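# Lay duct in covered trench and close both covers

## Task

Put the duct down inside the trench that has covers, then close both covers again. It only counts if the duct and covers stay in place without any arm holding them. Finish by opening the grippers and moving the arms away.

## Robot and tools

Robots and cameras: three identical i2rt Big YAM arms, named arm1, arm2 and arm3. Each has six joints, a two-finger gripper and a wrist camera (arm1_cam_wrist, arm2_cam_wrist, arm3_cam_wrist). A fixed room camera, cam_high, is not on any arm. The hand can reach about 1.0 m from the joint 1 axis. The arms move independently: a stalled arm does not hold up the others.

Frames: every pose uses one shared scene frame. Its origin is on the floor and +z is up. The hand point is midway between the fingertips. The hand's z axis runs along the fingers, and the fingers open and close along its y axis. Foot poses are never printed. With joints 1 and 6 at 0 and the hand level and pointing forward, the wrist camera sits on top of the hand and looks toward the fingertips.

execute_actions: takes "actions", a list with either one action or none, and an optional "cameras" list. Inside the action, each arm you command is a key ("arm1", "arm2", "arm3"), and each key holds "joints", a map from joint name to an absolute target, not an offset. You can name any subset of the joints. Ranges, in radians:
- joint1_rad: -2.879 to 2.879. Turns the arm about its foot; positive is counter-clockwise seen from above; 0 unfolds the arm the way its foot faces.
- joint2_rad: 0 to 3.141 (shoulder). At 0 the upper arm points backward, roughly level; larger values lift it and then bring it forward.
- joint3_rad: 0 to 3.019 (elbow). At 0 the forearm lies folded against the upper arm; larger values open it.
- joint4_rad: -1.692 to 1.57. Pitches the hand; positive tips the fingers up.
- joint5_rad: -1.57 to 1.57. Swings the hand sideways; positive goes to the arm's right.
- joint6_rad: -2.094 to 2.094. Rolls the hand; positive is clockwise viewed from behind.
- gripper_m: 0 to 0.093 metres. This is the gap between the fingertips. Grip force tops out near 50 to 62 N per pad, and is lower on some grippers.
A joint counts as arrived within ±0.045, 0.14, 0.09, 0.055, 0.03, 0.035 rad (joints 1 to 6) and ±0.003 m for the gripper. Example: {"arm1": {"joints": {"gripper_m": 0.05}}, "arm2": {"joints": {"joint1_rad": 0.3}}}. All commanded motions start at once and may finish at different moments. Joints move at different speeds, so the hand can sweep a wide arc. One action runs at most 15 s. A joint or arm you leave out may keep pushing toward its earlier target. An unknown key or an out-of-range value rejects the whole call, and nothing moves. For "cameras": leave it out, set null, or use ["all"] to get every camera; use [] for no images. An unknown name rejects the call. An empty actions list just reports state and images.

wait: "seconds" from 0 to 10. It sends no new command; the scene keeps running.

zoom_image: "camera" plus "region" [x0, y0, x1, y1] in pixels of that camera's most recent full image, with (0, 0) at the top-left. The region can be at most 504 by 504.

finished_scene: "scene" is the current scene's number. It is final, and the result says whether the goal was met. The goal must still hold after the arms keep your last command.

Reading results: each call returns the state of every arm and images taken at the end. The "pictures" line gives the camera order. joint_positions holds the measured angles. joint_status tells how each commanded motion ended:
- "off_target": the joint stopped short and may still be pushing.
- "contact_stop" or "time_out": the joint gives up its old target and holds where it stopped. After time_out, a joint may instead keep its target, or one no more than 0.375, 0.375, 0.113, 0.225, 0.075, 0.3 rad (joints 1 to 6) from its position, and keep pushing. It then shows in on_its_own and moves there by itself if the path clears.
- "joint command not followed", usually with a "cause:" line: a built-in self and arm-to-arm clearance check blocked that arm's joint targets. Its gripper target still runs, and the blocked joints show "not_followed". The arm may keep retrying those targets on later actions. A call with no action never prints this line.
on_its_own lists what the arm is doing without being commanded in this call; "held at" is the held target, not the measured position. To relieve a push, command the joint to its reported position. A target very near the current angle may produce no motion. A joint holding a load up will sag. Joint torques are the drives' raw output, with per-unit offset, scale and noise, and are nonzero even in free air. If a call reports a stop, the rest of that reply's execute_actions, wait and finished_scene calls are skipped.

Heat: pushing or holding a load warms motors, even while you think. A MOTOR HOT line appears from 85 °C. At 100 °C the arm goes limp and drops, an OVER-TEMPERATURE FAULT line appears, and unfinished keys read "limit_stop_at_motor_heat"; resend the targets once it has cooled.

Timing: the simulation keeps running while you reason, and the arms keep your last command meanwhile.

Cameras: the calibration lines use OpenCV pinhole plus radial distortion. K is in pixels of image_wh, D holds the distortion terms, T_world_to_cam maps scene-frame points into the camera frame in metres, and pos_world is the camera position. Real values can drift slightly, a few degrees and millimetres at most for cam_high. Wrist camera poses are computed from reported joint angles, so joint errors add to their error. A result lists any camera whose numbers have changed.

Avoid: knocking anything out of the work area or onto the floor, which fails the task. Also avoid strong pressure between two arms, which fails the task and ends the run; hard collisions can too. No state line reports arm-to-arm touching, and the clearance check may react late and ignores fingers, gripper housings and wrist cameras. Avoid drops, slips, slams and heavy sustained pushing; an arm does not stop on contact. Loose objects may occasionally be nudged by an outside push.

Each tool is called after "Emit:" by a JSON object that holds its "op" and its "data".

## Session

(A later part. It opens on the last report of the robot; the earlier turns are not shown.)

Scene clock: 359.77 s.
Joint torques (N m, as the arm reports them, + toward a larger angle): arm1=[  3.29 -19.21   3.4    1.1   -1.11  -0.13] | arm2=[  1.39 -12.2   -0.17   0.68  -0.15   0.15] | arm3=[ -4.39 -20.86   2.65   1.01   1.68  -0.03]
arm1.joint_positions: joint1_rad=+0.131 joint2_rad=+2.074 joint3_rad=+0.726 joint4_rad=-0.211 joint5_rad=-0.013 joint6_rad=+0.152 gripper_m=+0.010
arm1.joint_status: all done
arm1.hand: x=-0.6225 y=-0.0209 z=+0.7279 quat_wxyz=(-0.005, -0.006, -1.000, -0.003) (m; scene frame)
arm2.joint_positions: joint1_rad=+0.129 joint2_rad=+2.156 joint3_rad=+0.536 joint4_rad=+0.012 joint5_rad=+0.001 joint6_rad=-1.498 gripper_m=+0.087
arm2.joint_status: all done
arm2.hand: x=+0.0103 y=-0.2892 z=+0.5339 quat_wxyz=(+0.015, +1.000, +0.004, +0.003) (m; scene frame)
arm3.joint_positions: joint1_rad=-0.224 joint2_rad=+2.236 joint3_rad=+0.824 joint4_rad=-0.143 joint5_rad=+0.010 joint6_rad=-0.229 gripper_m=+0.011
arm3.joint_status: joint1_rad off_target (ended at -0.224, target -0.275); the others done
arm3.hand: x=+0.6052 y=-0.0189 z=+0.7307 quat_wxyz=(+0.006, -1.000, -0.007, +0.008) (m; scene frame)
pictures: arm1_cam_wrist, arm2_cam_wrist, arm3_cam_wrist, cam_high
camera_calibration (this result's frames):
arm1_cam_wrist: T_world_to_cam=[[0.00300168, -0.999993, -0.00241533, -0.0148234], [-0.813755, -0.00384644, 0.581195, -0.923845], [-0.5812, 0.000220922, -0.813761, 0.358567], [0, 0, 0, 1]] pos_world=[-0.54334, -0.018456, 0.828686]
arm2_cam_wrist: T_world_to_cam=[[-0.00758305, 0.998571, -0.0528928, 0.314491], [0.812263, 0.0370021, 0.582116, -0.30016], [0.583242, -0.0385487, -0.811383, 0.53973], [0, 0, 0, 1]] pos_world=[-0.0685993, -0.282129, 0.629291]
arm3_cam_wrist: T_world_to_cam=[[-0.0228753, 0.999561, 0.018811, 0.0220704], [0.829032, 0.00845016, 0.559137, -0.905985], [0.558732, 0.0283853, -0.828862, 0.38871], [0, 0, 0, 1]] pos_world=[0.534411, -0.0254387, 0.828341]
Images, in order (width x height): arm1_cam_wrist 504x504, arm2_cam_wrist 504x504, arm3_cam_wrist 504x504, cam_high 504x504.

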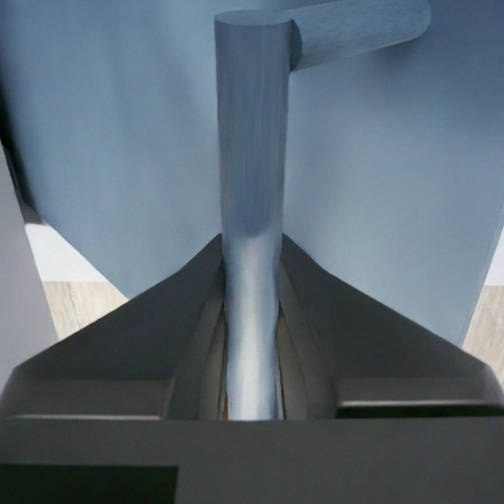

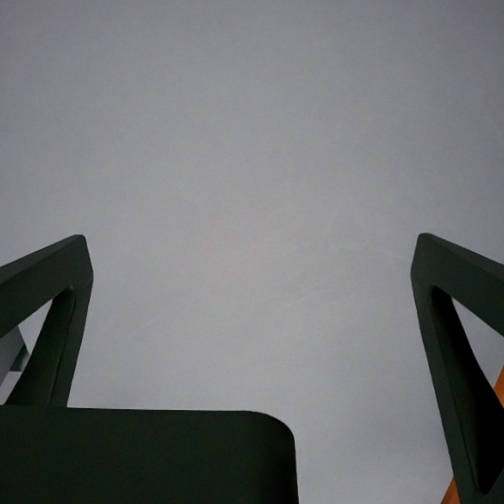

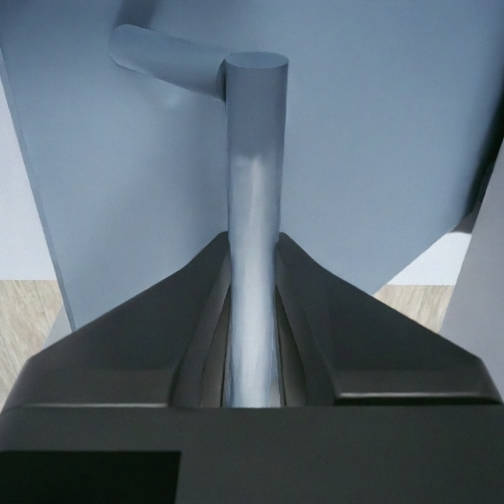

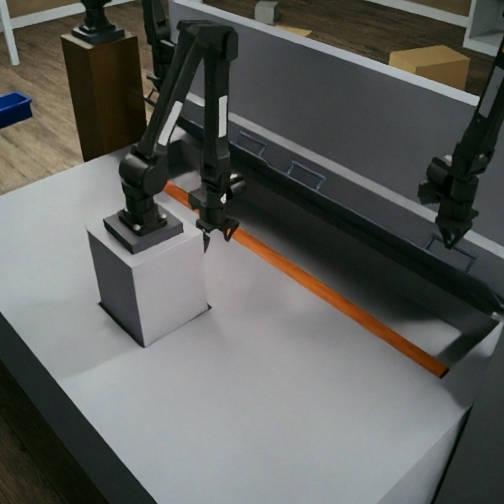

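Emit:
{"op": "execute_actions", "data": {"actions": [{"arm1":{"joints":{"joint1_rad":-0.003,"joint2_rad":2.193,"joint3_rad":0.767,"joint4_rad":-0.076,"joint6_rad":-0.034}},"arm3":{"joints":{"joint1_rad":-0.100,"joint2_rad":2.345,"joint3_rad":0.875,"joint4_rad":-0.022,"joint6_rad":-0.067}},"arm2":{"joints":{"joint2_rad":1.94,"joint3_rad":0.525,"joint4_rad":-0.20}}}], "cameras": ["cam_high"]}}

Emit:
{"op": "execute_actions", "data": {"actions": [{"arm1":{"joints":{"joint1_rad":-0.128,"joint2_rad":2.385,"joint3_rad":0.844,"joint4_rad":0.017,"joint6_rad":-0.156}},"arm3":{"joints":{"joint1_rad":0.016,"joint2_rad":2.527,"joint3_rad":0.962,"joint4_rad":0.050,"joint6_rad":0.054}},"arm2":{"joints":{"joint2_rad":1.72,"joint4_rad":-0.41}}}]}}

Scene clock: 369.63 s.
Joint torques (N m, as the arm reports them, + toward a larger angle): arm1=[  3.1  -21.16   0.98   0.4   -0.91  -0.13] | arm2=[  1.01 -10.57   0.84  -0.64  -0.16   0.12] | arm3=[ -4.03 -23.22  -0.08   0.48   1.54  -0.01]
arm1.joint_positions: joint1_rad=-0.041 joint2_rad=+2.250 joint3_rad=+0.762 joint4_rad=-0.073 joint5_rad=-0.019 joint6_rad=-0.020 gripper_m=+0.010
arm1.joint_status: all done
arm1.hand: x=-0.6239 y=-0.0804 z=+0.6731 quat_wxyz=(-0.005, -0.006, -1.000, -0.005) (m; scene frame)
arm2.joint_positions: joint1_rad=+0.129 joint2_rad=+1.943 joint3_rad=+0.527 joint4_rad=-0.183 joint5_rad=+0.001 joint6_rad=-1.498 gripper_m=+0.087
arm2.joint_status: all done
arm2.hand: x=+0.0090 y=-0.2752 z=+0.5877 quat_wxyz=(+0.011, +1.000, +0.004, +0.003) (m; scene frame)
arm3.joint_positions: joint1_rad=-0.056 joint2_rad=+2.412 joint3_rad=+0.875 joint4_rad=-0.024 joint5_rad=+0.014 joint6_rad=-0.064 gripper_m=+0.011
arm3.joint_status: all done
arm3.hand: x=+0.6055 y=-0.0809 z=+0.6719 quat_wxyz=(+0.006, -1.000, -0.009, +0.005) (m; scene frame)
pictures: cam_high
Images, in order (width x height): cam_high 504x504.

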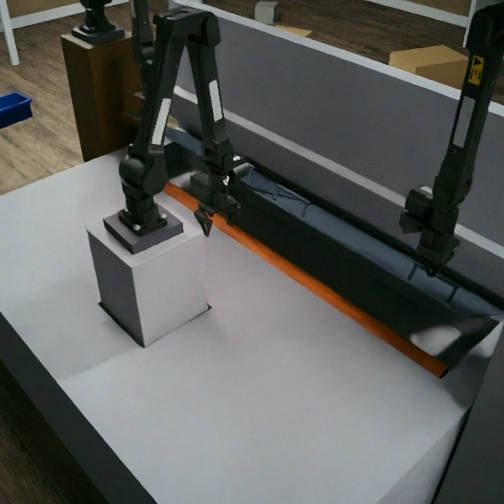

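Scene clock: 370.60 s.
Joint torques (N m, as the arm reports them, + toward a larger angle): arm1=[  2.91 -21.22  -1.29   0.45  -0.77  -0.16] | arm2=[ 1.48 -9.62  2.58 -0.59 -0.17  0.12] | arm3=[ -3.59 -23.63  -1.74   0.16   1.63   0.03]
arm1.joint_positions: joint1_rad=-0.162 joint2_rad=+2.444 joint3_rad=+0.855 joint4_rad=+0.023 joint5_rad=-0.023 joint6_rad=-0.141 gripper_m=+0.010
arm1.joint_status: all done
arm1.hand: x=-0.6240 y=-0.1224 z=+0.6115 quat_wxyz=(-0.004, -0.006, -1.000, -0.007) (m; scene frame)
arm2.joint_positions: joint1_rad=+0.129 joint2_rad=+1.722 joint3_rad=+0.525 joint4_rad=-0.393 joint5_rad=+0.001 joint6_rad=-1.498 gripper_m=+0.087
arm2.joint_status: all done
arm2.hand: x=+0.0082 y=-0.2692 z=+0.6457 quat_wxyz=(+0.006, +1.000, +0.004, +0.003) (m; scene frame)
arm3.joint_positions: joint1_rad=+0.057 joint2_rad=+2.594 joint3_rad=+0.976 joint4_rad=+0.054 joint5_rad=+0.012 joint6_rad=+0.052 gripper_m=+0.011
arm3.joint_status: all done
arm3.hand: x=+0.6054 y=-0.1224 z=+0.6099 quat_wxyz=(+0.005, -1.000, -0.007, +0.005) (m; scene frame)
pictures: arm1_cam_wrist, arm2_cam_wrist, arm3_cam_wrist, cam_high
camera_calibration (this result's frames):
arm1_cam_wrist: T_world_to_cam=[[0.00338658, -0.999943, -0.0100852, -0.111657], [-0.812849, -0.00862699, 0.58241, -0.858576], [-0.582464, 0.00622535, -0.812832, 0.262362], [0, 0, 0, 1]] pos_world=[-0.544698, -0.120691, 0.712174]
arm2_cam_wrist: T_world_to_cam=[[-0.00771152, 0.99933, -0.0357894, 0.289592], [0.813066, 0.0271011, 0.58154, -0.366634], [0.58212, -0.0246146, -0.81273, 0.637076], [0, 0, 0, 1]] pos_world=[-0.0705236, -0.26378, 0.741348]
arm3_cam_wrist: T_world_to_cam=[[-0.0229953, 0.999592, 0.0169253, 0.129047], [0.826177, 0.00946752, 0.563332, -0.838469], [0.562942, 0.0269373, -0.826057, 0.286867], [0, 0, 0, 1]] pos_world=[0.534202, -0.128783, 0.70712]
Images, in order (width x height): arm1_cam_wrist 504x504, arm2_cam_wrist 504x504, arm3_cam_wrist 504x504, cam_high 504x504.

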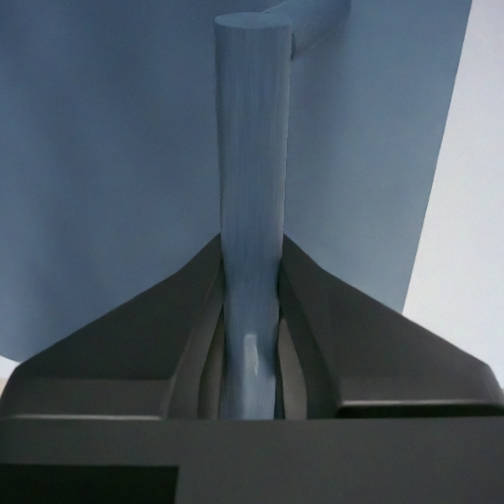

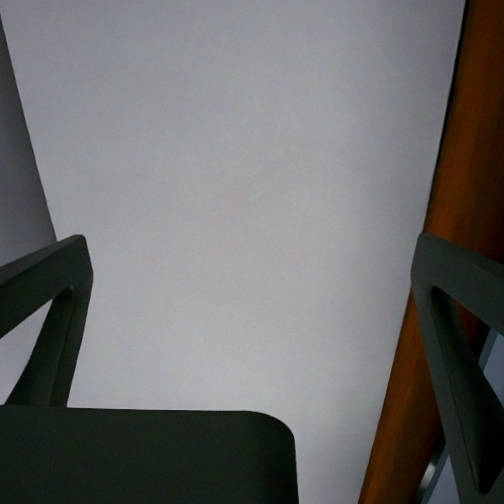

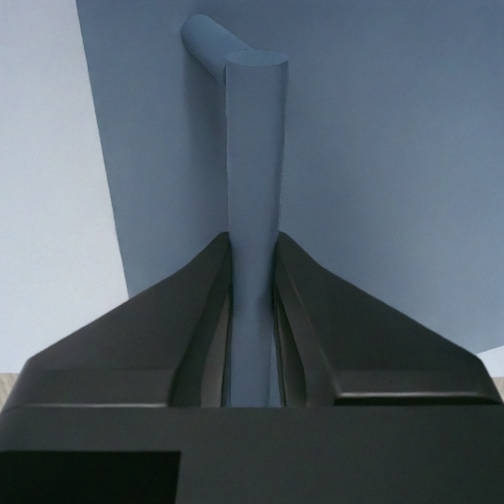

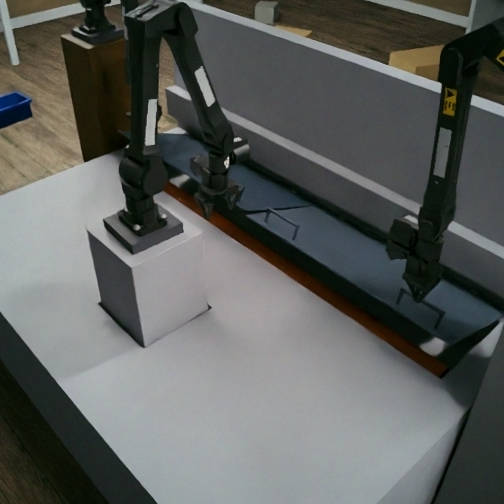

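Emit:
{"op": "execute_actions", "data": {"actions": [{"arm1":{"joints":{"joint1_rad":-0.217,"joint2_rad":2.570,"joint3_rad":0.962,"joint4_rad":0.069,"joint6_rad":-0.245}},"arm3":{"joints":{"joint1_rad":0.098,"joint2_rad":2.703,"joint3_rad":1.092,"joint4_rad":0.083,"joint6_rad":0.138}},"arm2":{"joints":{"joint2_rad":1.50,"joint4_rad":-0.62}}}], "cameras": ["cam_high"]}}

Emit:
{"op": "execute_actions", "data": {"actions": [{"arm1":{"joints":{"joint1_rad":-0.254,"joint2_rad":2.659,"joint3_rad":1.045,"joint4_rad":0.080,"joint6_rad":-0.275}},"arm3":{"joints":{"joint1_rad":0.138,"joint2_rad":2.785,"joint3_rad":1.172,"joint4_rad":0.090,"joint6_rad":0.168}},"arm2":{"joints":{"joint2_rad":1.36,"joint4_rad":-0.75}}}]}}

Scene clock: 375.70 s.
Joint torques (N m, as the arm reports them, + toward a larger angle): arm1=[  1.93 -22.46  -2.6    0.03  -0.6   -0.21] | arm2=[ 1.36 -8.17  4.04 -0.64 -0.15  0.13] | arm3=[ -2.8  -24.56  -2.72  -0.07   1.4    0.07]
arm1.joint_positions: joint1_rad=-0.241 joint2_rad=+2.632 joint3_rad=+0.982 joint4_rad=+0.079 joint5_rad=-0.029 joint6_rad=-0.223 gripper_m=+0.010
arm1.joint_status: all done
arm1.hand: x=-0.6239 y=-0.1499 z=+0.5468 quat_wxyz=(-0.002, -0.004, -1.000, -0.010) (m; scene frame)
arm2.joint_positions: joint1_rad=+0.129 joint2_rad=+1.502 joint3_rad=+0.525 joint4_rad=-0.603 joint5_rad=+0.001 joint6_rad=-1.498 gripper_m=+0.087
arm2.joint_status: all done
arm2.hand: x=+0.0086 y=-0.2757 z=+0.7030 quat_wxyz=(+0.001, +1.000, +0.004, +0.002) (m; scene frame)
arm3.joint_positions: joint1_rad=+0.129 joint2_rad=+2.773 joint3_rad=+1.114 joint4_rad=+0.092 joint5_rad=+0.017 joint6_rad=+0.131 gripper_m=+0.011
arm3.joint_status: all done
arm3.hand: x=+0.6056 y=-0.1480 z=+0.5447 quat_wxyz=(+0.007, -1.000, -0.004, +0.004) (m; scene frame)
pictures: cam_high
Images, in order (width x height): cam_high 504x504.

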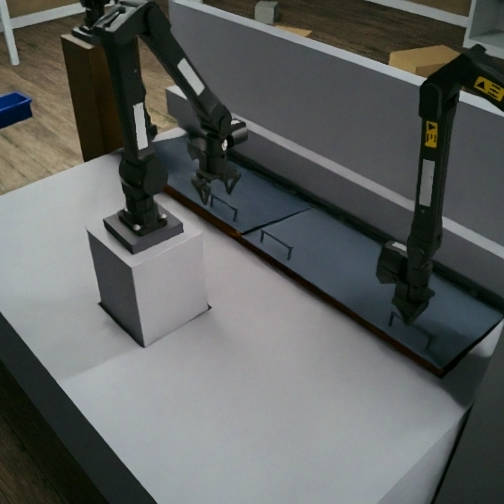

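Scene clock: 376.57 s.
Joint torques (N m, as the arm reports them, + toward a larger angle): arm1=[  1.35 -22.89  -2.1    0.35  -0.41  -0.24] | arm2=[ 1.45 -6.95  4.9  -0.71 -0.14  0.13] | arm3=[ -1.62 -24.64  -2.26   0.15   0.92   0.1 ]
arm1.joint_positions: joint1_rad=-0.265 joint2_rad=+2.722 joint3_rad=+1.058 joint4_rad=+0.084 joint5_rad=-0.034 joint6_rad=-0.250 gripper_m=+0.010
arm1.joint_status: all done
arm1.hand: x=-0.6234 y=-0.1584 z=+0.5144 quat_wxyz=(+0.001, -0.003, -1.000, -0.014) (m; scene frame)
arm2.joint_positions: joint1_rad=+0.129 joint2_rad=+1.363 joint3_rad=+0.524 joint4_rad=-0.733 joint5_rad=+0.001 joint6_rad=-1.498 gripper_m=+0.087
arm2.joint_status: all done
arm2.hand: x=+0.0092 y=-0.2857 z=+0.7373 quat_wxyz=(-0.003, +1.000, +0.004, +0.002) (m; scene frame)
arm3.joint_positions: joint1_rad=+0.154 joint2_rad=+2.854 joint3_rad=+1.188 joint4_rad=+0.095 joint5_rad=+0.029 joint6_rad=+0.159 gripper_m=+0.011
arm3.joint_status: all done
arm3.hand: x=+0.6053 y=-0.1553 z=+0.5142 quat_wxyz=(+0.013, -1.000, -0.002, +0.003) (m; scene frame)
pictures: arm1_cam_wrist, arm2_cam_wrist, arm3_cam_wrist, cam_high
camera_calibration (this result's frames):
arm1_cam_wrist: T_world_to_cam=[[0.00919202, -0.999673, -0.0238583, -0.137838], [-0.807601, -0.0214911, 0.589338, -0.804152], [-0.589658, 0.0138507, -0.807534, 0.178078], [0, 0, 0, 1]] pos_world=[-0.543162, -0.157542, 0.614433]
arm2_cam_wrist: T_world_to_cam=[[-0.00743706, 0.999805, -0.0182934, 0.296604], [0.813895, 0.0166805, 0.580773, -0.422681], [0.580964, -0.0105697, -0.81386, 0.715423], [0, 0, 0, 1]] pos_world=[-0.0694113, -0.281934, 0.833162]
arm3_cam_wrist: T_world_to_cam=[[-0.0131113, 0.999331, 0.0341454, 0.148716], [0.823997, -0.00854642, 0.56653, -0.787243], [0.566443, 0.0355637, -0.823333, 0.206661], [0, 0, 0, 1]] pos_world=[0.533574, -0.162694, 0.611069]
Images, in order (width x height): arm1_cam_wrist 504x504, arm2_cam_wrist 504x504, arm3_cam_wrist 504x504, cam_high 504x504.

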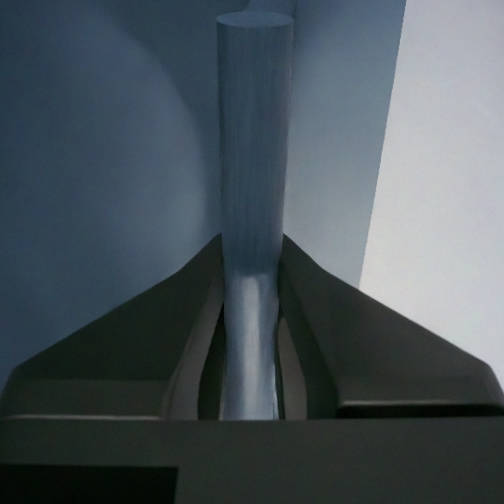

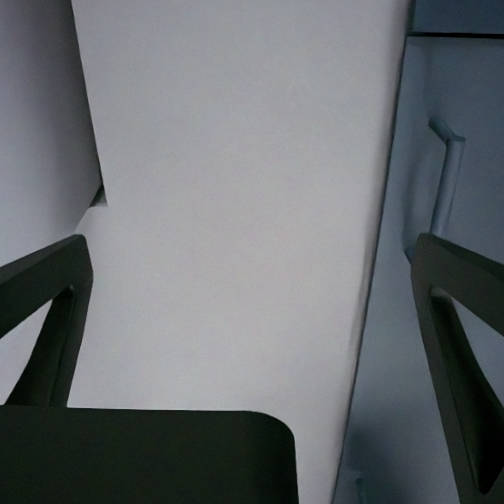

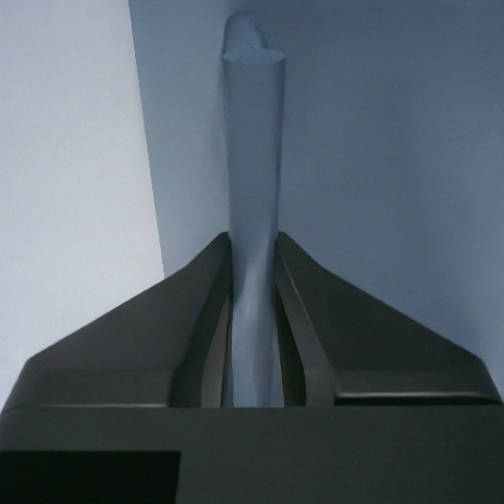

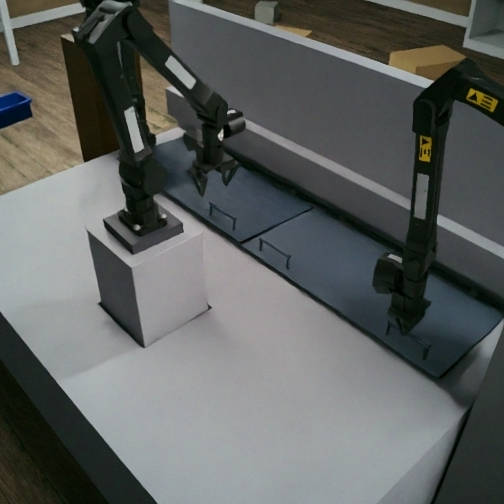

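Emit:
{"op": "execute_actions", "data": {"actions": [{"arm1":{"joints":{"joint1_rad":-0.279,"joint2_rad":2.719,"joint3_rad":1.098,"joint4_rad":0.090,"joint6_rad":-0.288}},"arm3":{"joints":{"joint1_rad":0.163,"joint2_rad":2.840,"joint3_rad":1.226,"joint4_rad":0.098,"joint6_rad":0.183}},"arm2":{"joints":{"joint2_rad":1.25,"joint4_rad":-0.85}}}]}}

Scene clock: 378.97 s.
Joint torques (N m, as the arm reports them, + toward a larger angle): arm1=[  0.47 -22.55  -1.74   0.48  -0.19  -0.25] | arm2=[ 1.23 -6.21  5.37 -0.61 -0.18  0.16] | arm3=[ -0.26 -23.32  -1.13   0.45   0.49   0.11]
arm1.joint_positions: joint1_rad=-0.278 joint2_rad=+2.779 joint3_rad=+1.108 joint4_rad=+0.090 joint5_rad=-0.041 joint6_rad=-0.263 gripper_m=+0.010
arm1.joint_status: all done
arm1.hand: x=-0.6230 y=-0.1622 z=+0.4932 quat_wxyz=(+0.001, -0.003, -1.000, -0.017) (m; scene frame)
arm2.joint_positions: joint1_rad=+0.129 joint2_rad=+1.255 joint3_rad=+0.524 joint4_rad=-0.833 joint5_rad=+0.001 joint6_rad=-1.498 gripper_m=+0.087
arm2.joint_status: all done
arm2.hand: x=+0.0100 y=-0.2961 z=+0.7630 quat_wxyz=(-0.007, +1.000, +0.004, +0.002) (m; scene frame)
arm3.joint_positions: joint1_rad=+0.166 joint2_rad=+2.894 joint3_rad=+1.226 joint4_rad=+0.095 joint5_rad=+0.039 joint6_rad=+0.172 gripper_m=+0.011
arm3.joint_status: all done
arm3.hand: x=+0.6051 y=-0.1581 z=+0.4991 quat_wxyz=(+0.018, -1.000, -0.001, +0.004) (m; scene frame)
pictures: arm1_cam_wrist, arm2_cam_wrist, arm3_cam_wrist, cam_high
camera_calibration (this result's frames):
arm1_cam_wrist: T_world_to_cam=[[0.00911965, -0.999478, -0.0309775, -0.138725], [-0.807867, -0.0256206, 0.588808, -0.791911], [-0.589294, 0.019656, -0.807679, 0.162429], [0, 0, 0, 1]] pos_world=[-0.542775, -0.162135, 0.593176]
arm2_cam_wrist: T_world_to_cam=[[-0.00747764, 0.999919, -0.0103048, 0.30146], [0.81427, 0.0120703, 0.580361, -0.439089], [0.580439, -0.00405116, -0.814294, 0.738057], [0, 0, 0, 1]] pos_world=[-0.0686053, -0.293146, 0.858932]
arm3_cam_wrist: T_world_to_cam=[[-0.0115458, 0.998979, 0.0436767, 0.146275], [0.8245, -0.0152021, 0.565658, -0.779519], [0.565744, 0.0425424, -0.823483, 0.196028], [0, 0, 0, 1]] pos_world=[0.5335, -0.166315, 0.595978]
Images, in order (width x height): arm1_cam_wrist 504x504, arm2_cam_wrist 504x504, arm3_cam_wrist 504x504, cam_high 504x504.

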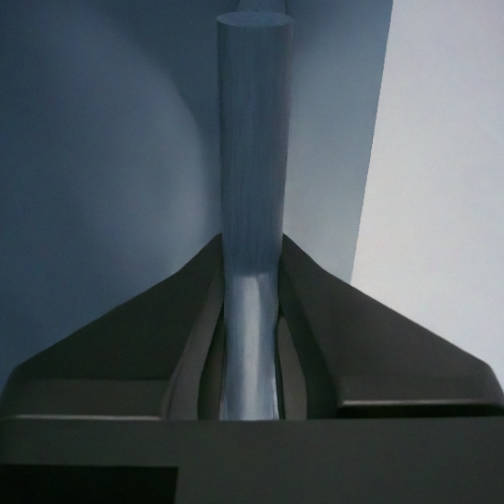

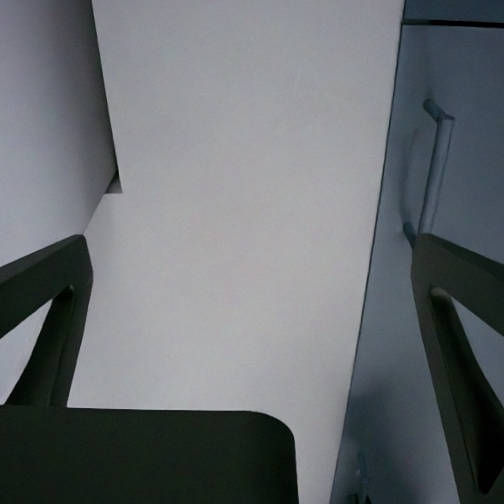

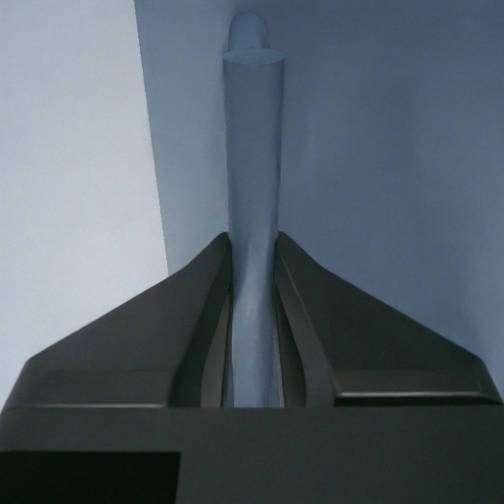

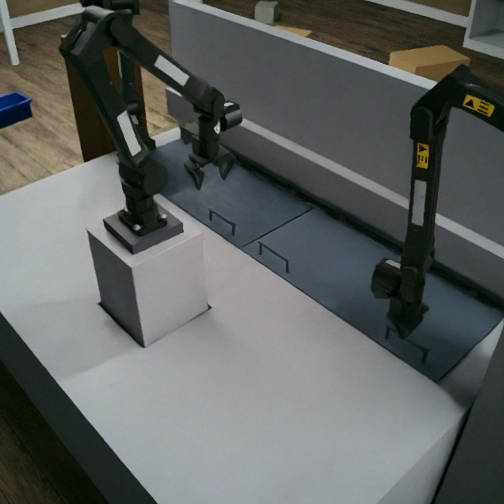

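Emit:
{"op": "execute_actions", "data": {"actions": [{"arm1":{"joints":{"joint1_rad":-0.290,"joint2_rad":2.760,"joint3_rad":1.110,"joint4_rad":0.097,"joint6_rad":-0.290}},"arm3":{"joints":{"joint1_rad":0.170,"joint2_rad":2.882,"joint3_rad":1.238,"joint4_rad":0.104,"joint6_rad":0.187}}}], "cameras": ["cam_high"]}}

Emit:
{"op": "execute_actions", "data": {"actions": [{"arm1":{"joints":{"joint1_rad":-0.297,"joint2_rad":2.793,"joint3_rad":1.118,"joint4_rad":0.100}},"arm3":{"joints":{"joint1_rad":0.172,"joint2_rad":2.913,"joint3_rad":1.244,"joint4_rad":0.108}}}]}}

Scene clock: 381.67 s.
Joint torques (N m, as the arm reports them, + toward a larger angle): arm1=[ -0.01 -19.57  -1.26   0.76   0.05  -0.24] | arm2=[ 1.34 -6.4   5.36 -0.56 -0.14  0.12] | arm3=[  0.3  -19.42  -0.23   0.77   0.45   0.12]
arm1.joint_positions: joint1_rad=-0.282 joint2_rad=+2.785 joint3_rad=+1.111 joint4_rad=+0.091 joint5_rad=-0.048 joint6_rad=-0.265 gripper_m=+0.010
arm1.joint_status: all done
arm1.hand: x=-0.6235 y=-0.1624 z=+0.4913 quat_wxyz=(+0.000, -0.004, -1.000, -0.021) (m; scene frame)
arm2.joint_positions: joint1_rad=+0.129 joint2_rad=+1.255 joint3_rad=+0.524 joint4_rad=-0.833 joint5_rad=+0.001 joint6_rad=-1.498 gripper_m=+0.087
arm2.joint_status: not commanded
arm2.hand: x=+0.0100 y=-0.2961 z=+0.7630 quat_wxyz=(-0.007, +1.000, +0.004, +0.002) (m; scene frame)
arm3.joint_positions: joint1_rad=+0.166 joint2_rad=+2.894 joint3_rad=+1.227 joint4_rad=+0.095 joint5_rad=+0.040 joint6_rad=+0.175 gripper_m=+0.011
arm3.joint_status: all done
arm3.hand: x=+0.6051 y=-0.1581 z=+0.4990 quat_wxyz=(+0.019, -1.000, +0.000, +0.004) (m; scene frame)
pictures: cam_high
Images, in order (width x height): cam_high 504x504.

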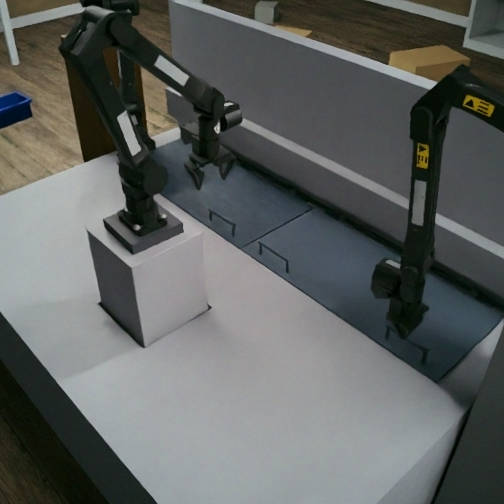

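Scene clock: 382.17 s.
Joint torques (N m, as the arm reports them, + toward a larger angle): arm1=[ -0.34 -16.37  -0.66   0.88   0.18  -0.23] | arm2=[ 1.35 -6.53  5.44 -0.54 -0.13  0.13] | arm3=[  0.51 -16.69   0.18   0.97   0.35   0.11]
arm1.joint_positions: joint1_rad=-0.284 joint2_rad=+2.786 joint3_rad=+1.111 joint4_rad=+0.091 joint5_rad=-0.052 joint6_rad=-0.267 gripper_m=+0.010
arm1.joint_status: all done
arm1.hand: x=-0.6239 y=-0.1623 z=+0.4909 quat_wxyz=(+0.000, -0.004, -1.000, -0.023) (m; scene frame)
arm2.joint_positions: joint1_rad=+0.129 joint2_rad=+1.255 joint3_rad=+0.524 joint4_rad=-0.833 joint5_rad=+0.001 joint6_rad=-1.498 gripper_m=+0.087
arm2.joint_status: not commanded
arm2.hand: x=+0.0100 y=-0.2961 z=+0.7630 quat_wxyz=(-0.007, +1.000, +0.004, +0.002) (m; scene frame)
arm3.joint_positions: joint1_rad=+0.167 joint2_rad=+2.896 joint3_rad=+1.227 joint4_rad=+0.095 joint5_rad=+0.042 joint6_rad=+0.176 gripper_m=+0.011
arm3.joint_status: all done
arm3.hand: x=+0.6058 y=-0.1580 z=+0.4984 quat_wxyz=(+0.020, -1.000, +0.000, +0.003) (m; scene frame)
pictures: arm1_cam_wrist, arm2_cam_wrist, arm3_cam_wrist, cam_high
camera_calibration (this result's frames):
arm1_cam_wrist: T_world_to_cam=[[0.00714043, -0.999107, -0.0416478, -0.13484], [-0.808875, -0.0302584, 0.587201, -0.791951], [-0.587937, 0.029495, -0.808369, 0.162826], [0, 0, 0, 1]] pos_world=[-0.543895, -0.163485, 0.591042]
arm2_cam_wrist: T_world_to_cam=[[-0.00747764, 0.999919, -0.0103048, 0.30146], [0.81427, 0.0120703, 0.580361, -0.439089], [0.580439, -0.00405116, -0.814294, 0.738057], [0, 0, 0, 1]] pos_world=[-0.0686053, -0.293146, 0.858932]
arm3_cam_wrist: T_world_to_cam=[[-0.00890216, 0.998862, 0.0468475, 0.143035], [0.82421, -0.0191984, 0.565959, -0.78028], [0.566215, 0.0436504, -0.823101, 0.194806], [0, 0, 0, 1]] pos_world=[0.534086, -0.166356, 0.595251]
Images, in order (width x height): arm1_cam_wrist 504x504, arm2_cam_wrist 504x504, arm3_cam_wrist 504x504, cam_high 504x504.

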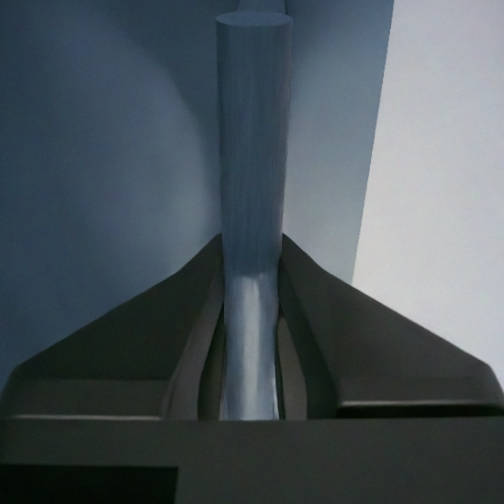

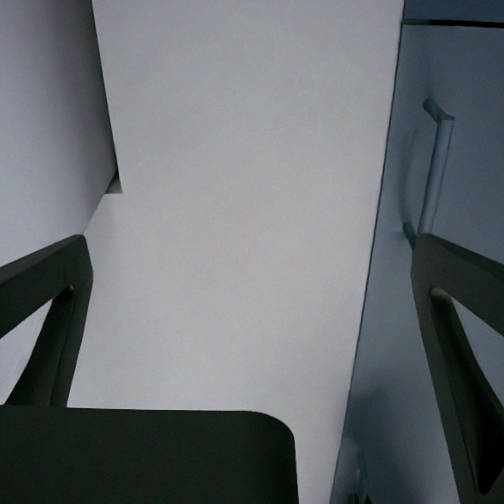

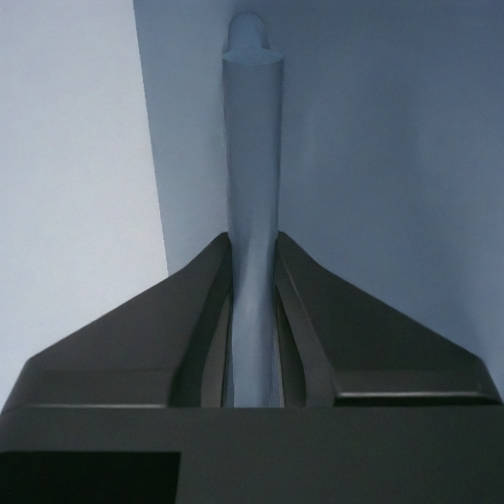

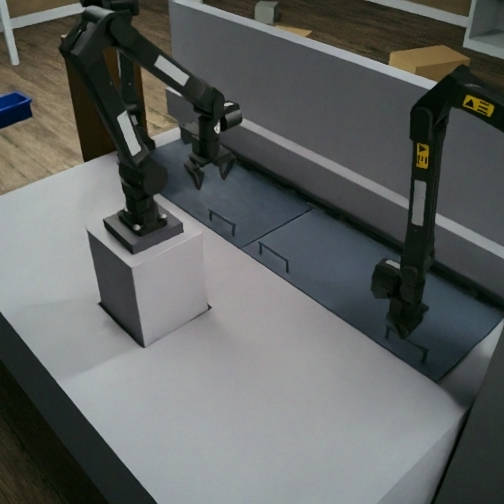

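Emit:
{"op": "execute_actions", "data": {"actions": [{"arm1":{"joints":{"joint2_rad":2.780,"joint3_rad":1.111,"gripper_m":0.04}},"arm3":{"joints":{"joint2_rad":2.890,"joint3_rad":1.228,"gripper_m":0.04}}}]}}

Scene clock: 383.97 s.
Joint torques (N m, as the arm reports them, + toward a larger angle): arm1=[  0.04 -17.16  -1.11   0.91   0.18  -0.1 ] | arm2=[ 1.32 -6.64  5.49 -0.61 -0.16  0.13] | arm3=[  0.42 -18.84  -1.03   0.87   0.1    0.09]
arm1.joint_positions: joint1_rad=-0.284 joint2_rad=+2.786 joint3_rad=+1.111 joint4_rad=+0.091 joint5_rad=-0.052 joint6_rad=-0.280 gripper_m=+0.040
arm1.joint_status: all done
arm1.hand: x=-0.6239 y=-0.1623 z=+0.4909 quat_wxyz=(+0.000, +0.002, -1.000, -0.023) (m; scene frame)
arm2.joint_positions: joint1_rad=+0.129 joint2_rad=+1.255 joint3_rad=+0.524 joint4_rad=-0.833 joint5_rad=+0.001 joint6_rad=-1.498 gripper_m=+0.087
arm2.joint_status: not commanded
arm2.hand: x=+0.0100 y=-0.2961 z=+0.7630 quat_wxyz=(-0.007, +1.000, +0.004, +0.002) (m; scene frame)
arm3.joint_positions: joint1_rad=+0.167 joint2_rad=+2.896 joint3_rad=+1.227 joint4_rad=+0.097 joint5_rad=+0.048 joint6_rad=+0.177 gripper_m=+0.040
arm3.joint_status: all done
arm3.hand: x=+0.6050 y=-0.1572 z=+0.4985 quat_wxyz=(+0.022, -1.000, +0.001, +0.005) (m; scene frame)
pictures: arm1_cam_wrist, arm2_cam_wrist, arm3_cam_wrist, cam_high
camera_calibration (this result's frames):
arm1_cam_wrist: T_world_to_cam=[[0.0197278, -0.998938, -0.0416306, -0.126968], [-0.808768, -0.0404243, 0.586736, -0.793307], [-0.587796, 0.0220945, -0.808707, 0.161879], [0, 0, 0, 1]] pos_world=[-0.543945, -0.162478, 0.591088]
arm2_cam_wrist: T_world_to_cam=[[-0.00747764, 0.999919, -0.0103048, 0.30146], [0.81427, 0.0120703, 0.580361, -0.439089], [0.580439, -0.00405116, -0.814294, 0.738057], [0, 0, 0, 1]] pos_world=[-0.0686053, -0.293146, 0.858932]
arm3_cam_wrist: T_world_to_cam=[[-0.00758714, 0.998614, 0.0520905, 0.138711], [0.826051, -0.023098, 0.563122, -0.780002], [0.563544, 0.0473019, -0.82473, 0.198216], [0, 0, 0, 1]] pos_world=[0.53367, -0.165911, 0.595485]
Images, in order (width x height): arm1_cam_wrist 504x504, arm2_cam_wrist 504x504, arm3_cam_wrist 504x504, cam_high 504x504.

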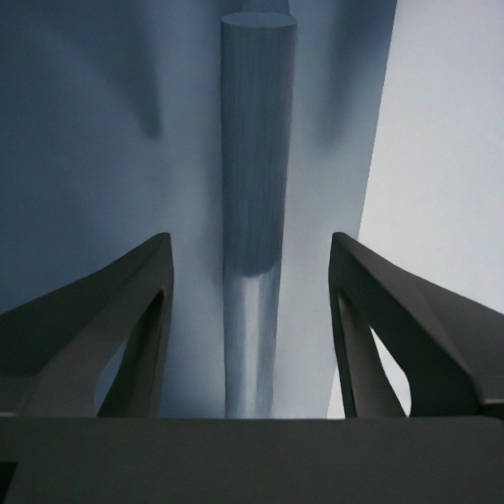

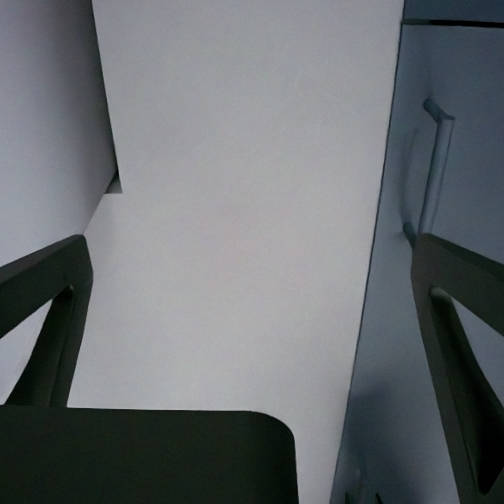

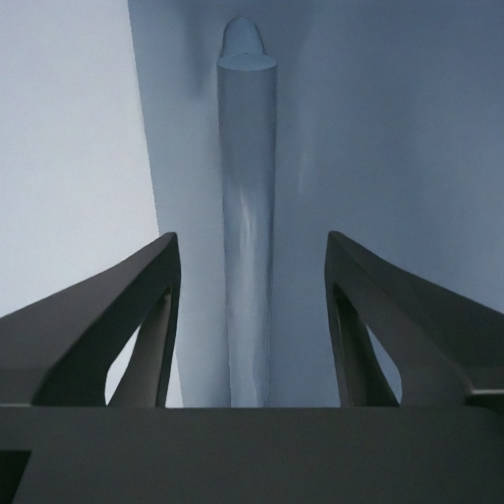

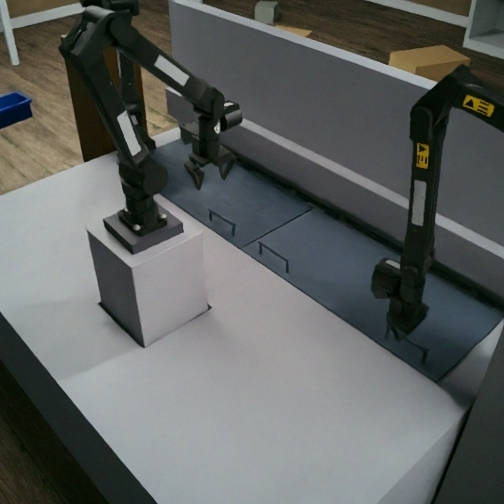

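Emit:
{"op": "execute_actions", "data": {"actions": [{"arm1":{"joints":{"joint2_rad":2.668,"joint3_rad":1.030,"joint4_rad":0.064}},"arm3":{"joints":{"joint2_rad":2.785,"joint3_rad":1.146,"joint4_rad":0.075}}}]}}

Scene clock: 391.07 s.
Joint torques (N m, as the arm reports them, + toward a larger angle): arm1=[ -0.22 -17.08  -0.92   0.27   0.18  -0.12] | arm2=[ 1.16 -6.49  5.49 -0.57 -0.15  0.12] | arm3=[  0.45 -18.84  -0.81   0.1    0.11   0.09]
arm1.joint_positions: joint1_rad=-0.284 joint2_rad=+2.674 joint3_rad=+1.030 joint4_rad=+0.068 joint5_rad=-0.052 joint6_rad=-0.280 gripper_m=+0.040
arm1.joint_status: all done
arm1.hand: x=-0.6204 y=-0.1630 z=+0.5318 quat_wxyz=(-0.004, +0.003, -1.000, -0.022) (m; scene frame)
arm2.joint_positions: joint1_rad=+0.129 joint2_rad=+1.255 joint3_rad=+0.524 joint4_rad=-0.833 joint5_rad=+0.001 joint6_rad=-1.498 gripper_m=+0.087
arm2.joint_status: not commanded
arm2.hand: x=+0.0100 y=-0.2961 z=+0.7630 quat_wxyz=(-0.007, +1.000, +0.004, +0.002) (m; scene frame)
arm3.joint_positions: joint1_rad=+0.167 joint2_rad=+2.790 joint3_rad=+1.147 joint4_rad=+0.080 joint5_rad=+0.048 joint6_rad=+0.178 gripper_m=+0.040
arm3.joint_status: all done
arm3.hand: x=+0.5985 y=-0.1583 z=+0.5382 quat_wxyz=(+0.022, -1.000, +0.001, +0.009) (m; scene frame)
pictures: arm1_cam_wrist, arm2_cam_wrist, arm3_cam_wrist, cam_high
camera_calibration (this result's frames):
arm1_cam_wrist: T_world_to_cam=[[0.020847, -0.999006, -0.0394067, -0.126503], [-0.813042, -0.0398781, 0.580838, -0.813897], [-0.581832, 0.0199306, -0.813065, 0.202707], [0, 0, 0, 1]] pos_world=[-0.541153, -0.162874, 0.632572]
arm2_cam_wrist: T_world_to_cam=[[-0.00747764, 0.999919, -0.0103048, 0.30146], [0.81427, 0.0120703, 0.580361, -0.439089], [0.580439, -0.00405116, -0.814294, 0.738057], [0, 0, 0, 1]] pos_world=[-0.0686053, -0.293146, 0.858932]
arm3_cam_wrist: T_world_to_cam=[[-0.00678488, 0.998689, 0.0507388, 0.137946], [0.830467, -0.0226367, 0.556608, -0.796003], [0.557027, 0.0459134, -0.829224, 0.240797], [0, 0, 0, 1]] pos_world=[0.527859, -0.16684, 0.635737]
Images, in order (width x height): arm1_cam_wrist 504x504, arm2_cam_wrist 504x504, arm3_cam_wrist 504x504, cam_high 504x504.

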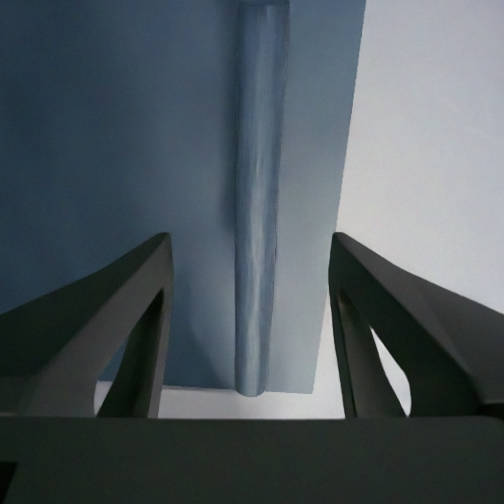

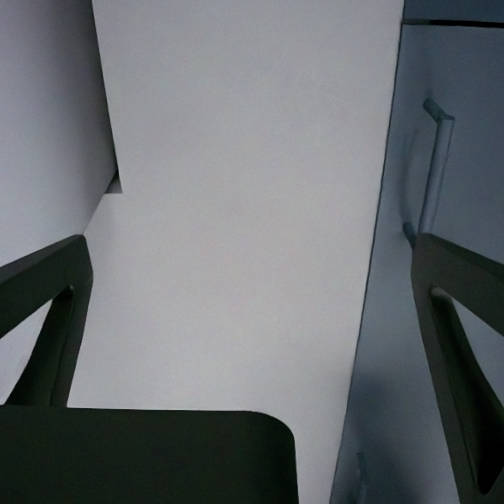

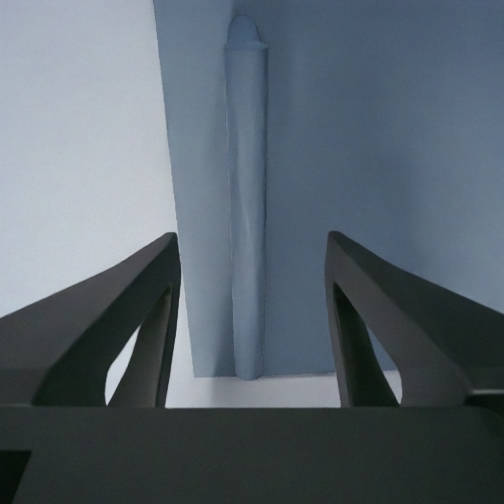

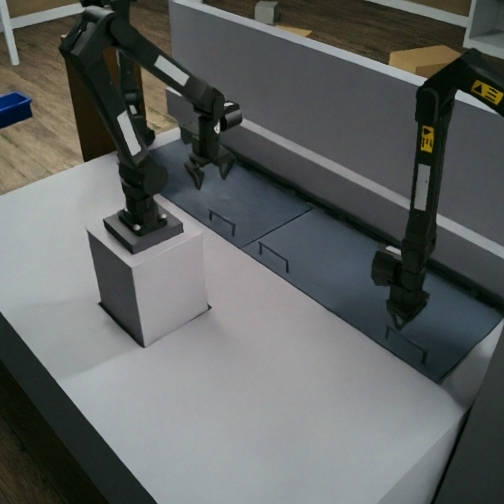

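Emit:
{"op": "execute_actions", "data": {"actions": [{"arm1":{"joints":{"joint2_rad":1.5}},"arm3":{"joints":{"joint2_rad":1.6}},"arm2":{"joints":{"joint2_rad":1.19,"joint4_rad":-0.90}}}]}}

Scene clock: 398.53 s.
Joint torques (N m, as the arm reports them, + toward a larger angle): arm1=[ -0.19 -14.36   9.74   2.3    0.22  -0.09] | arm2=[ 1.24 -6.64  5.61 -0.62 -0.15  0.12] | arm3=[  0.42 -16.24   8.26   2.13   0.06   0.07]
arm1.joint_positions: joint1_rad=-0.284 joint2_rad=+1.499 joint3_rad=+1.025 joint4_rad=+0.063 joint5_rad=-0.052 joint6_rad=-0.280 gripper_m=+0.040
arm1.joint_status: all done
arm1.hand: x=-0.3634 y=-0.2305 z=+1.1583 quat_wxyz=(-0.532, +0.019, -0.836, +0.133) (m; scene frame)
arm2.joint_positions: joint1_rad=+0.129 joint2_rad=+1.200 joint3_rad=+0.524 joint4_rad=-0.883 joint5_rad=+0.001 joint6_rad=-1.498 gripper_m=+0.087
arm2.joint_status: all done
arm2.hand: x=+0.0104 y=-0.3023 z=+0.7754 quat_wxyz=(-0.009, +1.000, +0.004, +0.002) (m; scene frame)
arm3.joint_positions: joint1_rad=+0.167 joint2_rad=+1.593 joint3_rad=+1.138 joint4_rad=+0.075 joint5_rad=+0.048 joint6_rad=+0.178 gripper_m=+0.040
arm3.joint_status: all done
arm3.hand: x=+0.3099 y=-0.2084 z=+1.2167 quat_wxyz=(-0.080, -0.827, +0.014, +0.556) (m; scene frame)
pictures: arm1_cam_wrist, arm2_cam_wrist, arm3_cam_wrist, cam_high
camera_calibration (this result's frames):
arm1_cam_wrist: T_world_to_cam=[[-0.10687, -0.960569, 0.256683, -0.555136], [-0.877781, -0.0301027, -0.478115, 0.233758], [0.466989, -0.276408, -0.839952, 1.2069], [0, 0, 0, 1]] pos_world=[-0.417747, -0.192614, 1.26799]
arm2_cam_wrist: T_world_to_cam=[[-0.0074985, 0.999955, -0.00573956, 0.304218], [0.814484, 0.0094374, 0.58011, -0.447179], [0.580138, -0.000324819, -0.814518, 0.749169], [0, 0, 0, 1]] pos_world=[-0.0681206, -0.299741, 0.871371]
arm3_cam_wrist: T_world_to_cam=[[-0.061901, 0.988502, -0.137958, 0.396123], [0.839746, -0.023125, -0.542486, 0.399092], [-0.539439, -0.14943, -0.828659, 1.2649], [0, 0, 0, 1]] pos_world=[0.371721, -0.193325, 1.31932]
Images, in order (width x height): arm1_cam_wrist 504x504, arm2_cam_wrist 504x504, arm3_cam_wrist 504x504, cam_high 504x504.

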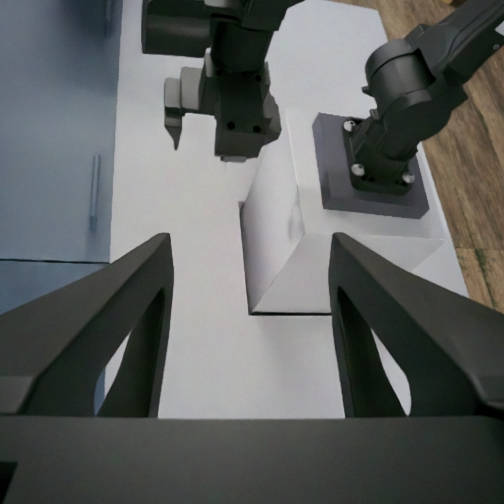

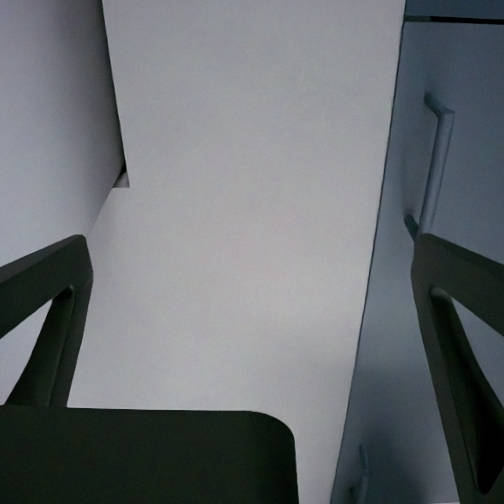

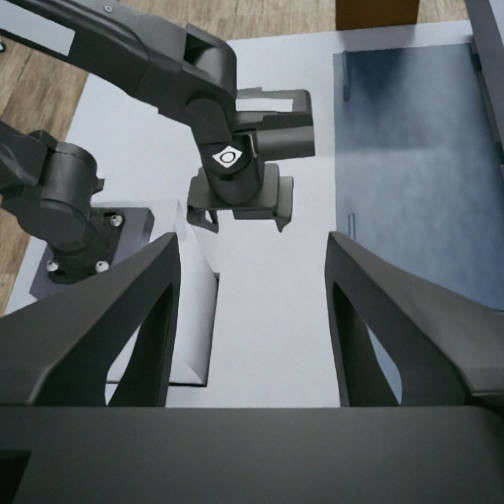

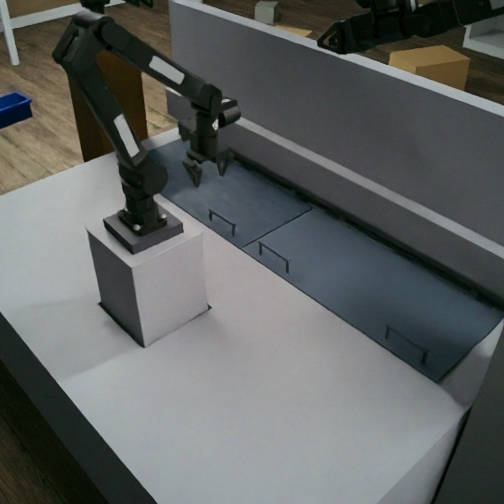

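Emit:
{"op": "zoom_image", "data": {"camera": "cam_high", "region": [150, 130, 330, 310]}}

Emit:
{"op": "zoom_image", "data": {"camera": "cam_high", "region": [320, 230, 504, 414]}}

Region (150, 130, 330, 310) of cam_high's 504x504 image, scaled by 2.800, with more detail than that image has.

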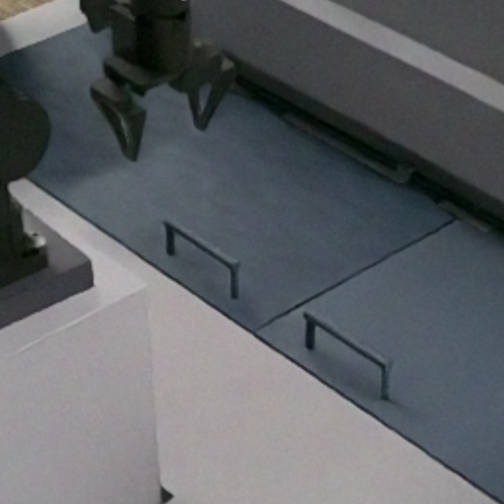

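Region (320, 230, 504, 414) of cam_high's 504x504 image, scaled by 2.739, with more detail than that image has.

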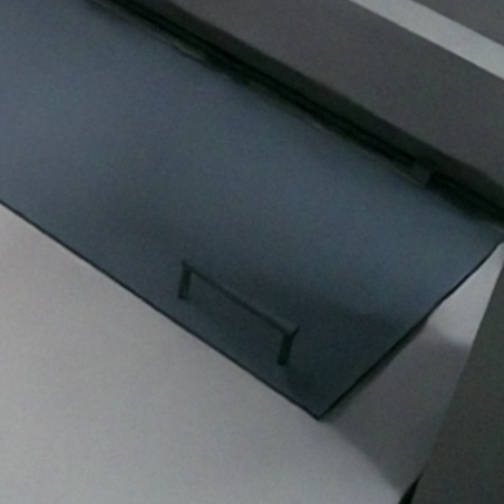

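Both covers are shut flush with the duct inside, and all three arms have let go and moved clear.

Emit:
{"op": "finished_scene", "data": {"scene": 2}}

The scene is finished: the task was done.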